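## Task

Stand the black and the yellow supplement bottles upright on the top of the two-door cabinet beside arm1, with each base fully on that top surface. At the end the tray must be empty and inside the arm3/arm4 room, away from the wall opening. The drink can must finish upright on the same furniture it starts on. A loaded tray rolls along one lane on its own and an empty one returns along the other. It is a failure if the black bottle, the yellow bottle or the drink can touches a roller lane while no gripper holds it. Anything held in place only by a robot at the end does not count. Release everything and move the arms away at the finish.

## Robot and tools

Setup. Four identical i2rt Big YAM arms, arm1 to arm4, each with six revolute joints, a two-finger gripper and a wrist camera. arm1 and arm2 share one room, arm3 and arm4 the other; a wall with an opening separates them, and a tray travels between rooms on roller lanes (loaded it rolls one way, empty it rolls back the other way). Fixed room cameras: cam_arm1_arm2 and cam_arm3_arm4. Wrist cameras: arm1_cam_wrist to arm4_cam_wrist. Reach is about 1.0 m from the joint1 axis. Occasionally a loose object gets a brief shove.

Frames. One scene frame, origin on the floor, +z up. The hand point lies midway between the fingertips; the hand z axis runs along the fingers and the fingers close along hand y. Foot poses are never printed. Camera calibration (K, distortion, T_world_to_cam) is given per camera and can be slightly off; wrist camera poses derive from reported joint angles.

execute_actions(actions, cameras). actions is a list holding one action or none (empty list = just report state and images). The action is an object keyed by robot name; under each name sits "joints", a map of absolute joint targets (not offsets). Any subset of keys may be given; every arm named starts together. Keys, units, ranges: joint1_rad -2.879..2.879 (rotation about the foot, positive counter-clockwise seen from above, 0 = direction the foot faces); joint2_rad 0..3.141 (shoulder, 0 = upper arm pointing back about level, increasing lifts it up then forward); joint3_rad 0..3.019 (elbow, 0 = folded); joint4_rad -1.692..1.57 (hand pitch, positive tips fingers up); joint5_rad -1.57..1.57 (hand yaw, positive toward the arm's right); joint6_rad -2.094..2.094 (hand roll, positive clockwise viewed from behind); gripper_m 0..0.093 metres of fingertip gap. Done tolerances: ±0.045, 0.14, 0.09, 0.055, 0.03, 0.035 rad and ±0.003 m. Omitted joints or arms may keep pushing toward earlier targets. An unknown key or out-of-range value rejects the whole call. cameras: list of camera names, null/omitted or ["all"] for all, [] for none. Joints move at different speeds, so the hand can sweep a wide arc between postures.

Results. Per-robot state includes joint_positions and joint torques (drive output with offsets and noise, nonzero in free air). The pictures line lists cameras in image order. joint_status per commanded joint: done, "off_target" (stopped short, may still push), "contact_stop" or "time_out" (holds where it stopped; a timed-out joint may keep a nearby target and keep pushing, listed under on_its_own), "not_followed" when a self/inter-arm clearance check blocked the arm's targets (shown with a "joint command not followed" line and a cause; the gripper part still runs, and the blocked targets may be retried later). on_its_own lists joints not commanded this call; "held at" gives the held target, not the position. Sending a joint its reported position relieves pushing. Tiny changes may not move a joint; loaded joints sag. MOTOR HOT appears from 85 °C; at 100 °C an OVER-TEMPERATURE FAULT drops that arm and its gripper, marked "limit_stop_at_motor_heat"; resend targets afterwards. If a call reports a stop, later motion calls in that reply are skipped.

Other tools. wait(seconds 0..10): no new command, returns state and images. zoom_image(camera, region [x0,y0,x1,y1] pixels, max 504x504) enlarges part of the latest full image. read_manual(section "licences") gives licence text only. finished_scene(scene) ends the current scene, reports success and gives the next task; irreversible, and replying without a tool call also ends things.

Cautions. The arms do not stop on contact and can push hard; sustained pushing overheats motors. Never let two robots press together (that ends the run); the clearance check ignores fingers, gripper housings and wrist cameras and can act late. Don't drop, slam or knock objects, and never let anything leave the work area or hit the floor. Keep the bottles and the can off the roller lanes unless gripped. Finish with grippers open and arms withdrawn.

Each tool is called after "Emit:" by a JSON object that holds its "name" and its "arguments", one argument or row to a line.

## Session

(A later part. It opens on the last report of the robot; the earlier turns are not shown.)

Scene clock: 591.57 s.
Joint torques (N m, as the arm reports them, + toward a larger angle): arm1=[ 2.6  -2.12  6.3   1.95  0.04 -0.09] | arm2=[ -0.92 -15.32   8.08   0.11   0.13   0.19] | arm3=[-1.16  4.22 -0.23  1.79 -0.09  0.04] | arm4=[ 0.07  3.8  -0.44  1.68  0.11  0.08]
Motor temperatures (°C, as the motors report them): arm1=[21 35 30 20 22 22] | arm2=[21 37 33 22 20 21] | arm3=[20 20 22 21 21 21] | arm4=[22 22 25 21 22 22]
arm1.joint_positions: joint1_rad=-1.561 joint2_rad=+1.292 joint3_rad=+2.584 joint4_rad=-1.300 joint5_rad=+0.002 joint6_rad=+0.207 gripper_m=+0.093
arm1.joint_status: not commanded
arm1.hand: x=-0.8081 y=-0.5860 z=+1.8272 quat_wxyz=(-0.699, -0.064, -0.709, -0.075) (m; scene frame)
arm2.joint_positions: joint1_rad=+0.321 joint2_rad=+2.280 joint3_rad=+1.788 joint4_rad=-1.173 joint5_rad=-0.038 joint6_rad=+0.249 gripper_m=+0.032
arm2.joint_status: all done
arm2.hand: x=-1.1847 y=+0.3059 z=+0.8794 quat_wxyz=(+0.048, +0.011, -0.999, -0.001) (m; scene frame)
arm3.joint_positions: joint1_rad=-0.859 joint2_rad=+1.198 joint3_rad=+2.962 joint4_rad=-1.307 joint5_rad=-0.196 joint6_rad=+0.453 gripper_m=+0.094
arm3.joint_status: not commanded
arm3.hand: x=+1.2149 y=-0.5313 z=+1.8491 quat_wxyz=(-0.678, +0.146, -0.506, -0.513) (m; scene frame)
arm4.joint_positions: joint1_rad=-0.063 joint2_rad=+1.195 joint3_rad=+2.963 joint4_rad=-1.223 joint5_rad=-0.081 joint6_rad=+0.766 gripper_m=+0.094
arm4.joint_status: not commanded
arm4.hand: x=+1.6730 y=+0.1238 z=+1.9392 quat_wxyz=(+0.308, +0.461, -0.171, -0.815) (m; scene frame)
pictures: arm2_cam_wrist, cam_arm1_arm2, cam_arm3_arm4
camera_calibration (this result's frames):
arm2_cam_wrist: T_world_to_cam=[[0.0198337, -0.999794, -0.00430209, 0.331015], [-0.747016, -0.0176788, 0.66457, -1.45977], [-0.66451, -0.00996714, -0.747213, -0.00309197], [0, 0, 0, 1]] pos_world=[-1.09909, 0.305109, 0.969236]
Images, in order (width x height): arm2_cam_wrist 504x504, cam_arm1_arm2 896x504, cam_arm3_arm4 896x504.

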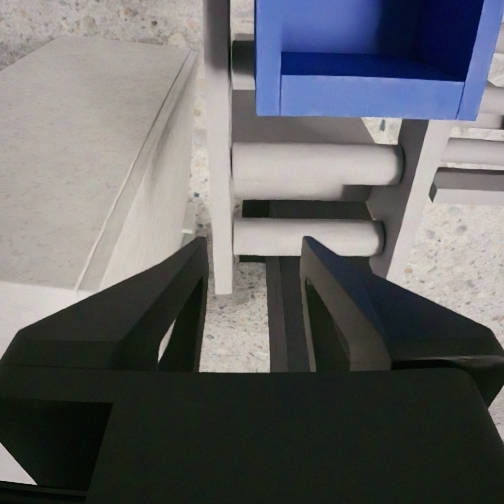

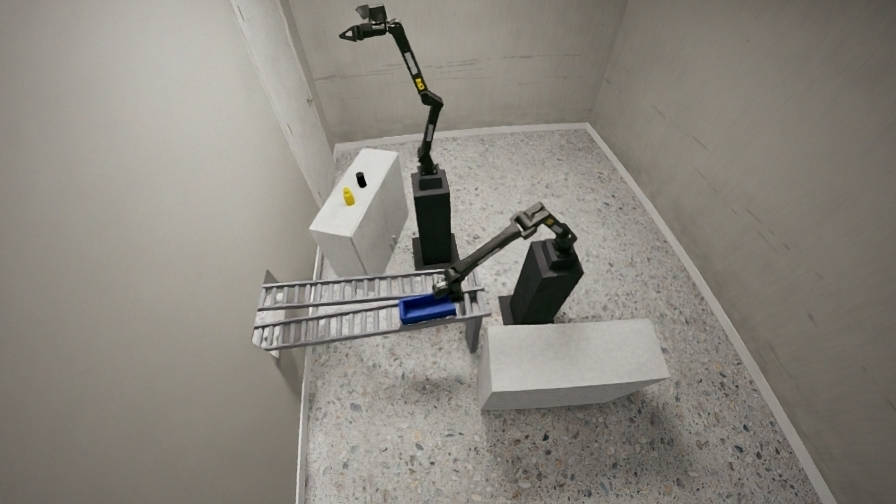

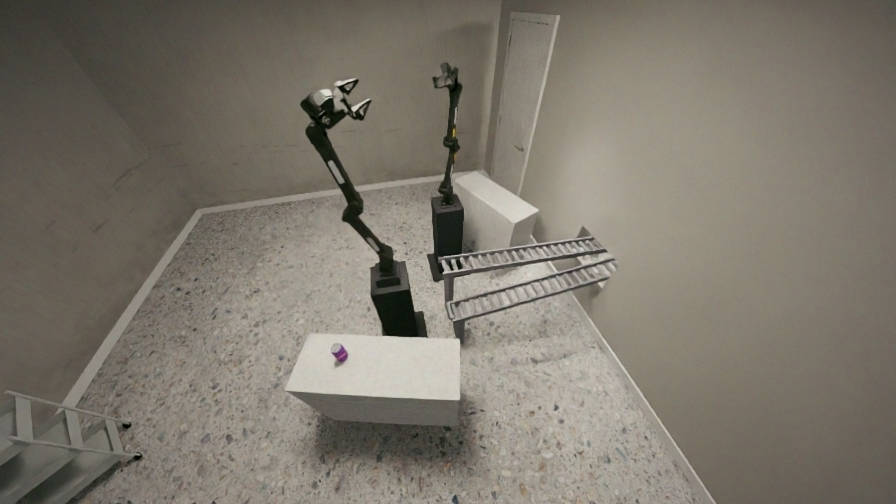

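Emit:
{"name": "wait", "arguments": {
  "seconds": 4
}}

Scene clock: 598.07 s.
Joint torques (N m, as the arm reports them, + toward a larger angle): arm1=[ 2.76 -2.1   6.26  2.06  0.06 -0.1 ] | arm2=[ -0.92 -15.61   8.01   0.12   0.12   0.19] | arm3=[-0.82  2.87 -0.47  1.76 -0.1   0.07] | arm4=[-0.23  3.49 -0.56  1.59  0.12  0.05]
Motor temperatures (°C, as the motors report them): arm1=[21 35 30 21 22 22] | arm2=[21 36 33 22 20 21] | arm3=[20 20 22 21 21 21] | arm4=[22 22 25 21 22 22]
arm1.joint_positions: joint1_rad=-1.561 joint2_rad=+1.292 joint3_rad=+2.584 joint4_rad=-1.300 joint5_rad=+0.002 joint6_rad=+0.207 gripper_m=+0.093
arm1.joint_status: not commanded
arm1.hand: x=-0.8081 y=-0.5860 z=+1.8272 quat_wxyz=(-0.699, -0.064, -0.709, -0.075) (m; scene frame)
arm2.joint_positions: joint1_rad=+0.321 joint2_rad=+2.280 joint3_rad=+1.788 joint4_rad=-1.173 joint5_rad=-0.038 joint6_rad=+0.249 gripper_m=+0.032
arm2.joint_status: all done
arm2.hand: x=-1.1847 y=+0.3059 z=+0.8794 quat_wxyz=(+0.048, +0.011, -0.999, -0.001) (m; scene frame)
arm3.joint_positions: joint1_rad=-0.859 joint2_rad=+1.198 joint3_rad=+2.962 joint4_rad=-1.307 joint5_rad=-0.196 joint6_rad=+0.453 gripper_m=+0.094
arm3.joint_status: not commanded
arm3.hand: x=+1.2149 y=-0.5313 z=+1.8491 quat_wxyz=(-0.678, +0.146, -0.506, -0.513) (m; scene frame)
arm4.joint_positions: joint1_rad=-0.063 joint2_rad=+1.195 joint3_rad=+2.963 joint4_rad=-1.223 joint5_rad=-0.081 joint6_rad=+0.766 gripper_m=+0.094
arm4.joint_status: not commanded
arm4.hand: x=+1.6730 y=+0.1238 z=+1.9392 quat_wxyz=(+0.308, +0.461, -0.171, -0.815) (m; scene frame)
wait: 4.00 s; at rest from the start
pictures: arm1_cam_wrist, arm2_cam_wrist, arm3_cam_wrist, arm4_cam_wrist, cam_arm1_arm2, cam_arm3_arm4
camera_calibration (this result's frames):
arm1_cam_wrist: T_world_to_cam=[[-0.00151116, -0.98256, -0.185938, -0.238775], [-0.590004, 0.151002, -0.793155, 1.07031], [0.807399, 0.108505, -0.579942, 1.89998], [0, 0, 0, 1]] pos_world=[-0.90292, -0.602389, 1.9064]
arm2_cam_wrist: T_world_to_cam=[[0.0198337, -0.999794, -0.00430209, 0.331015], [-0.747016, -0.0176788, 0.66457, -1.45977], [-0.66451, -0.00996714, -0.747213, -0.00309197], [0, 0, 0, 1]] pos_world=[-1.09909, 0.305109, 0.969236]
arm3_cam_wrist: T_world_to_cam=[[0.846705, -0.423768, -0.321731, -0.660789], [-0.347467, 0.0175341, -0.937528, 2.16648], [0.402936, 0.905601, -0.132399, 0.361193], [0, 0, 0, 1]] pos_world=[1.16674, -0.645106, 1.86636]
arm4_cam_wrist: T_world_to_cam=[[-0.331156, 0.754895, -0.5661, 1.55684], [0.182737, -0.537284, -0.823367, 1.36035], [-0.925712, -0.37611, 0.0399779, 1.64401], [0, 0, 0, 1]] pos_world=[1.78885, 0.173975, 1.93567]
Images, in order (width x height): arm1_cam_wrist 504x504, arm2_cam_wrist 504x504, arm3_cam_wrist 504x504, arm4_cam_wrist 504x504, cam_arm1_arm2 896x504, cam_arm3_arm4 896x504.

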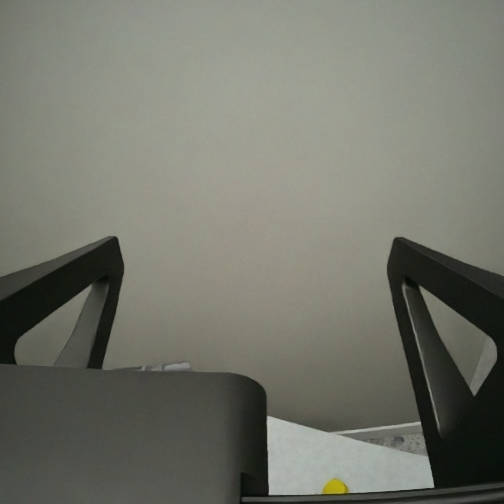

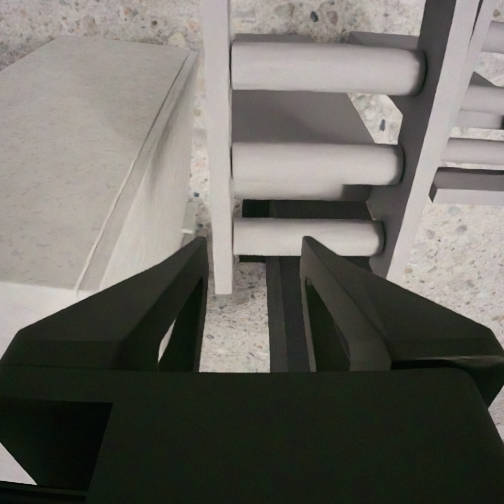

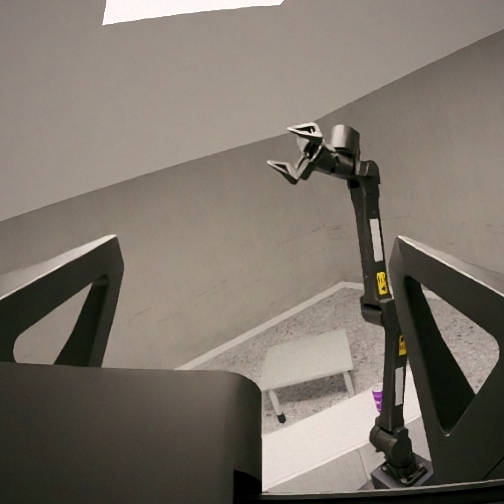

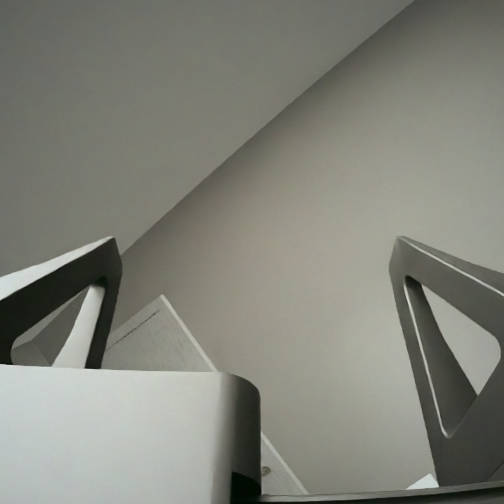

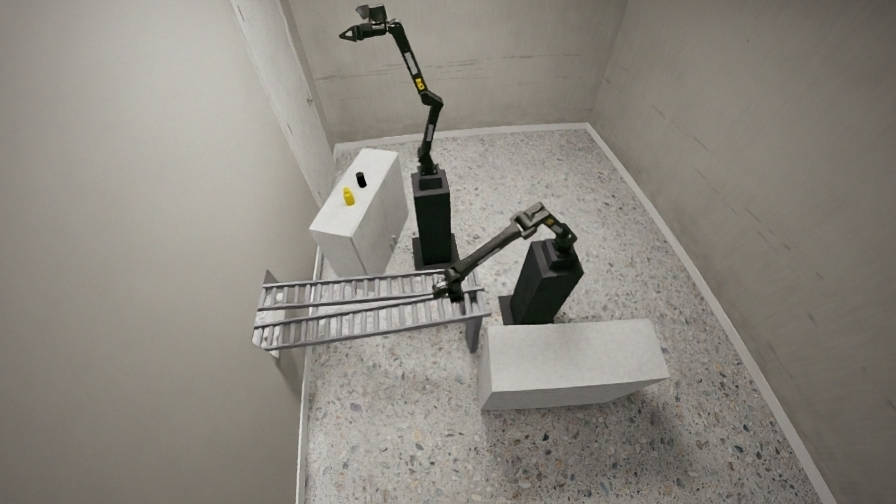

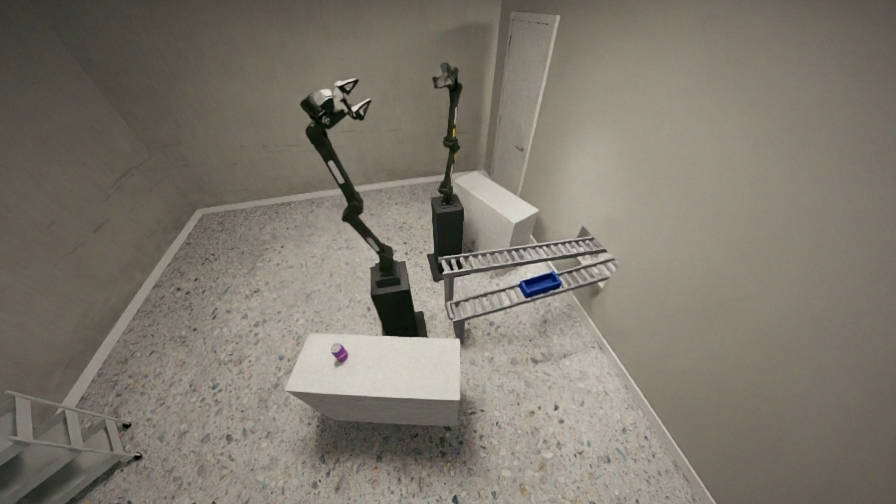

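The tray is in the other room and still rolling. I'll wait for it to settle.

Emit:
{"name": "wait", "arguments": {
  "seconds": 4
}}

Scene clock: 606.20 s.
Joint torques (N m, as the arm reports them, + toward a larger angle): arm1=[ 2.39 -1.79  6.35  1.96  0.06 -0.09] | arm2=[ -0.93 -15.6    8.01   0.12   0.12   0.19] | arm3=[-1.76  2.65 -0.32  1.79 -0.07  0.05] | arm4=[-0.1   4.51 -0.6   1.71  0.1   0.06]
Motor temperatures (°C, as the motors report them): arm1=[21 34 30 21 22 22] | arm2=[21 36 34 22 20 21] | arm3=[20 20 22 21 21 21] | arm4=[22 22 25 21 22 22]
arm1.joint_positions: joint1_rad=-1.561 joint2_rad=+1.292 joint3_rad=+2.584 joint4_rad=-1.300 joint5_rad=+0.002 joint6_rad=+0.207 gripper_m=+0.093
arm1.joint_status: not commanded
arm1.hand: x=-0.8081 y=-0.5860 z=+1.8272 quat_wxyz=(-0.699, -0.064, -0.709, -0.075) (m; scene frame)
arm2.joint_positions: joint1_rad=+0.321 joint2_rad=+2.280 joint3_rad=+1.788 joint4_rad=-1.173 joint5_rad=-0.038 joint6_rad=+0.249 gripper_m=+0.032
arm2.joint_status: all done
arm2.hand: x=-1.1847 y=+0.3059 z=+0.8794 quat_wxyz=(+0.048, +0.011, -0.999, -0.001) (m; scene frame)
arm3.joint_positions: joint1_rad=-0.859 joint2_rad=+1.198 joint3_rad=+2.962 joint4_rad=-1.307 joint5_rad=-0.196 joint6_rad=+0.453 gripper_m=+0.094
arm3.joint_status: not commanded
arm3.hand: x=+1.2149 y=-0.5313 z=+1.8491 quat_wxyz=(-0.678, +0.146, -0.506, -0.513) (m; scene frame)
arm4.joint_positions: joint1_rad=-0.063 joint2_rad=+1.195 joint3_rad=+2.963 joint4_rad=-1.223 joint5_rad=-0.081 joint6_rad=+0.766 gripper_m=+0.094
arm4.joint_status: not commanded
arm4.hand: x=+1.6730 y=+0.1238 z=+1.9392 quat_wxyz=(+0.308, +0.461, -0.171, -0.815) (m; scene frame)
wait: 4.00 s; at rest from the start
pictures: arm1_cam_wrist, arm2_cam_wrist, arm3_cam_wrist, arm4_cam_wrist, cam_arm1_arm2, cam_arm3_arm4
camera_calibration (this result's frames):
arm1_cam_wrist: T_world_to_cam=[[-0.00151116, -0.98256, -0.185938, -0.238775], [-0.590004, 0.151002, -0.793155, 1.07031], [0.807399, 0.108505, -0.579942, 1.89998], [0, 0, 0, 1]] pos_world=[-0.90292, -0.602389, 1.9064]
arm2_cam_wrist: T_world_to_cam=[[0.0198337, -0.999794, -0.00430209, 0.331015], [-0.747016, -0.0176788, 0.66457, -1.45977], [-0.66451, -0.00996714, -0.747213, -0.00309197], [0, 0, 0, 1]] pos_world=[-1.09909, 0.305109, 0.969236]
arm3_cam_wrist: T_world_to_cam=[[0.846705, -0.423768, -0.321731, -0.660789], [-0.347467, 0.0175341, -0.937528, 2.16648], [0.402936, 0.905601, -0.132399, 0.361193], [0, 0, 0, 1]] pos_world=[1.16674, -0.645106, 1.86636]
arm4_cam_wrist: T_world_to_cam=[[-0.331156, 0.754895, -0.5661, 1.55684], [0.182737, -0.537284, -0.823367, 1.36035], [-0.925712, -0.37611, 0.0399779, 1.64401], [0, 0, 0, 1]] pos_world=[1.78885, 0.173975, 1.93567]
Images, in order (width x height): arm1_cam_wrist 504x504, arm2_cam_wrist 504x504, arm3_cam_wrist 504x504, arm4_cam_wrist 504x504, cam_arm1_arm2 896x504, cam_arm3_arm4 896x504.

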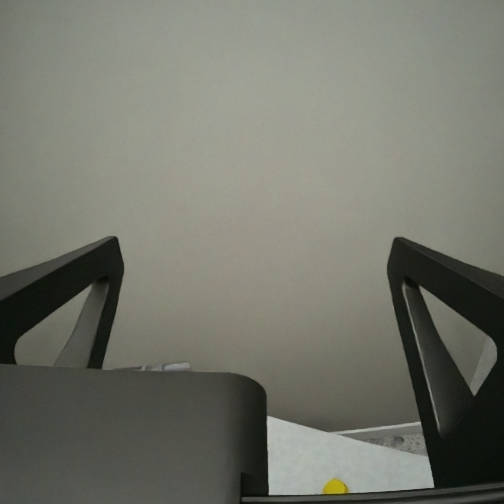

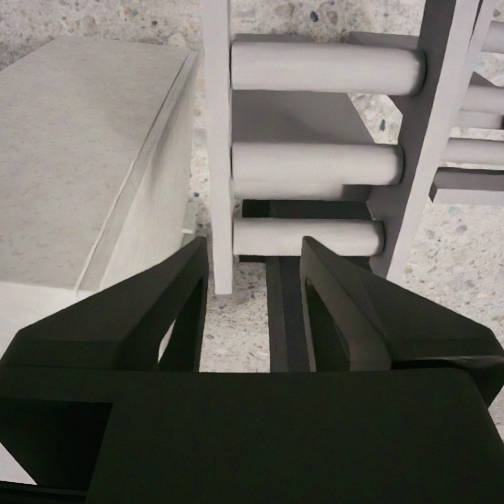

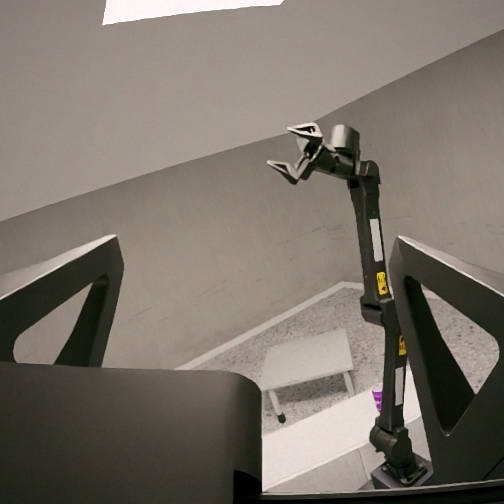

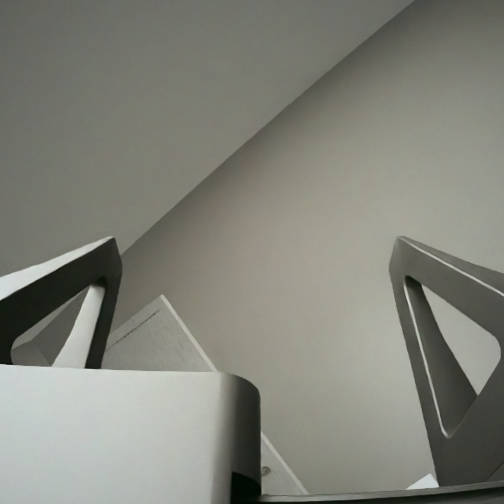

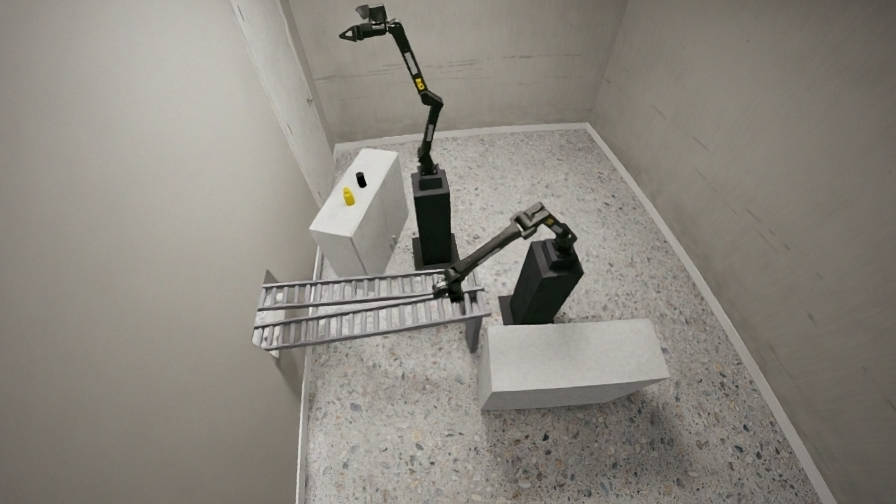

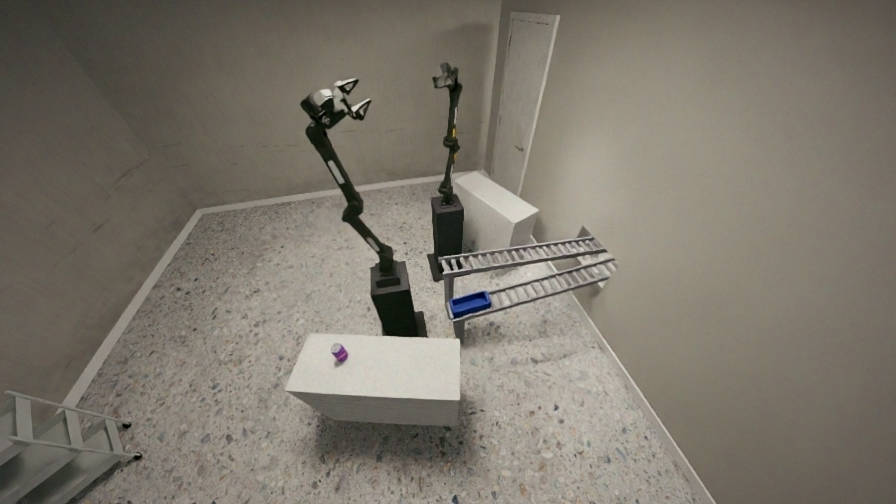

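Emit:
{"name": "zoom_image", "arguments": {
  "camera": "cam_arm1_arm2",
  "region": [290, 130, 430, 270]
}}

Emit:
{"name": "zoom_image", "arguments": {
  "camera": "cam_arm3_arm4",
  "region": [280, 270, 520, 430]
}}

Region (290, 130, 430, 270) of cam_arm1_arm2's 896x504 image, scaled by 3.600, with more detail than that image has.

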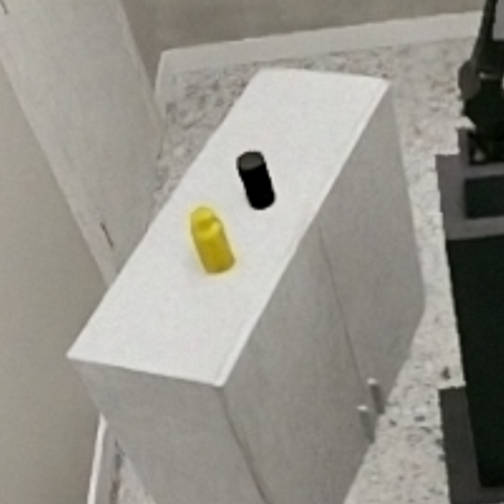

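Region (280, 270, 520, 430) of cam_arm3_arm4's 896x504 image, scaled by 2.100, with more detail than that image has.

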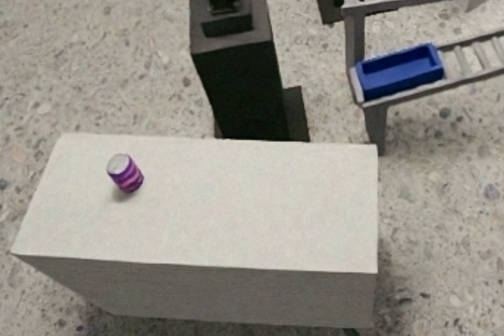

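All conditions are met, so I'm finishing scene 1.

Emit:
{"name": "finished_scene", "arguments": {
  "scene": 1
}}

The scene is finished: the task was done.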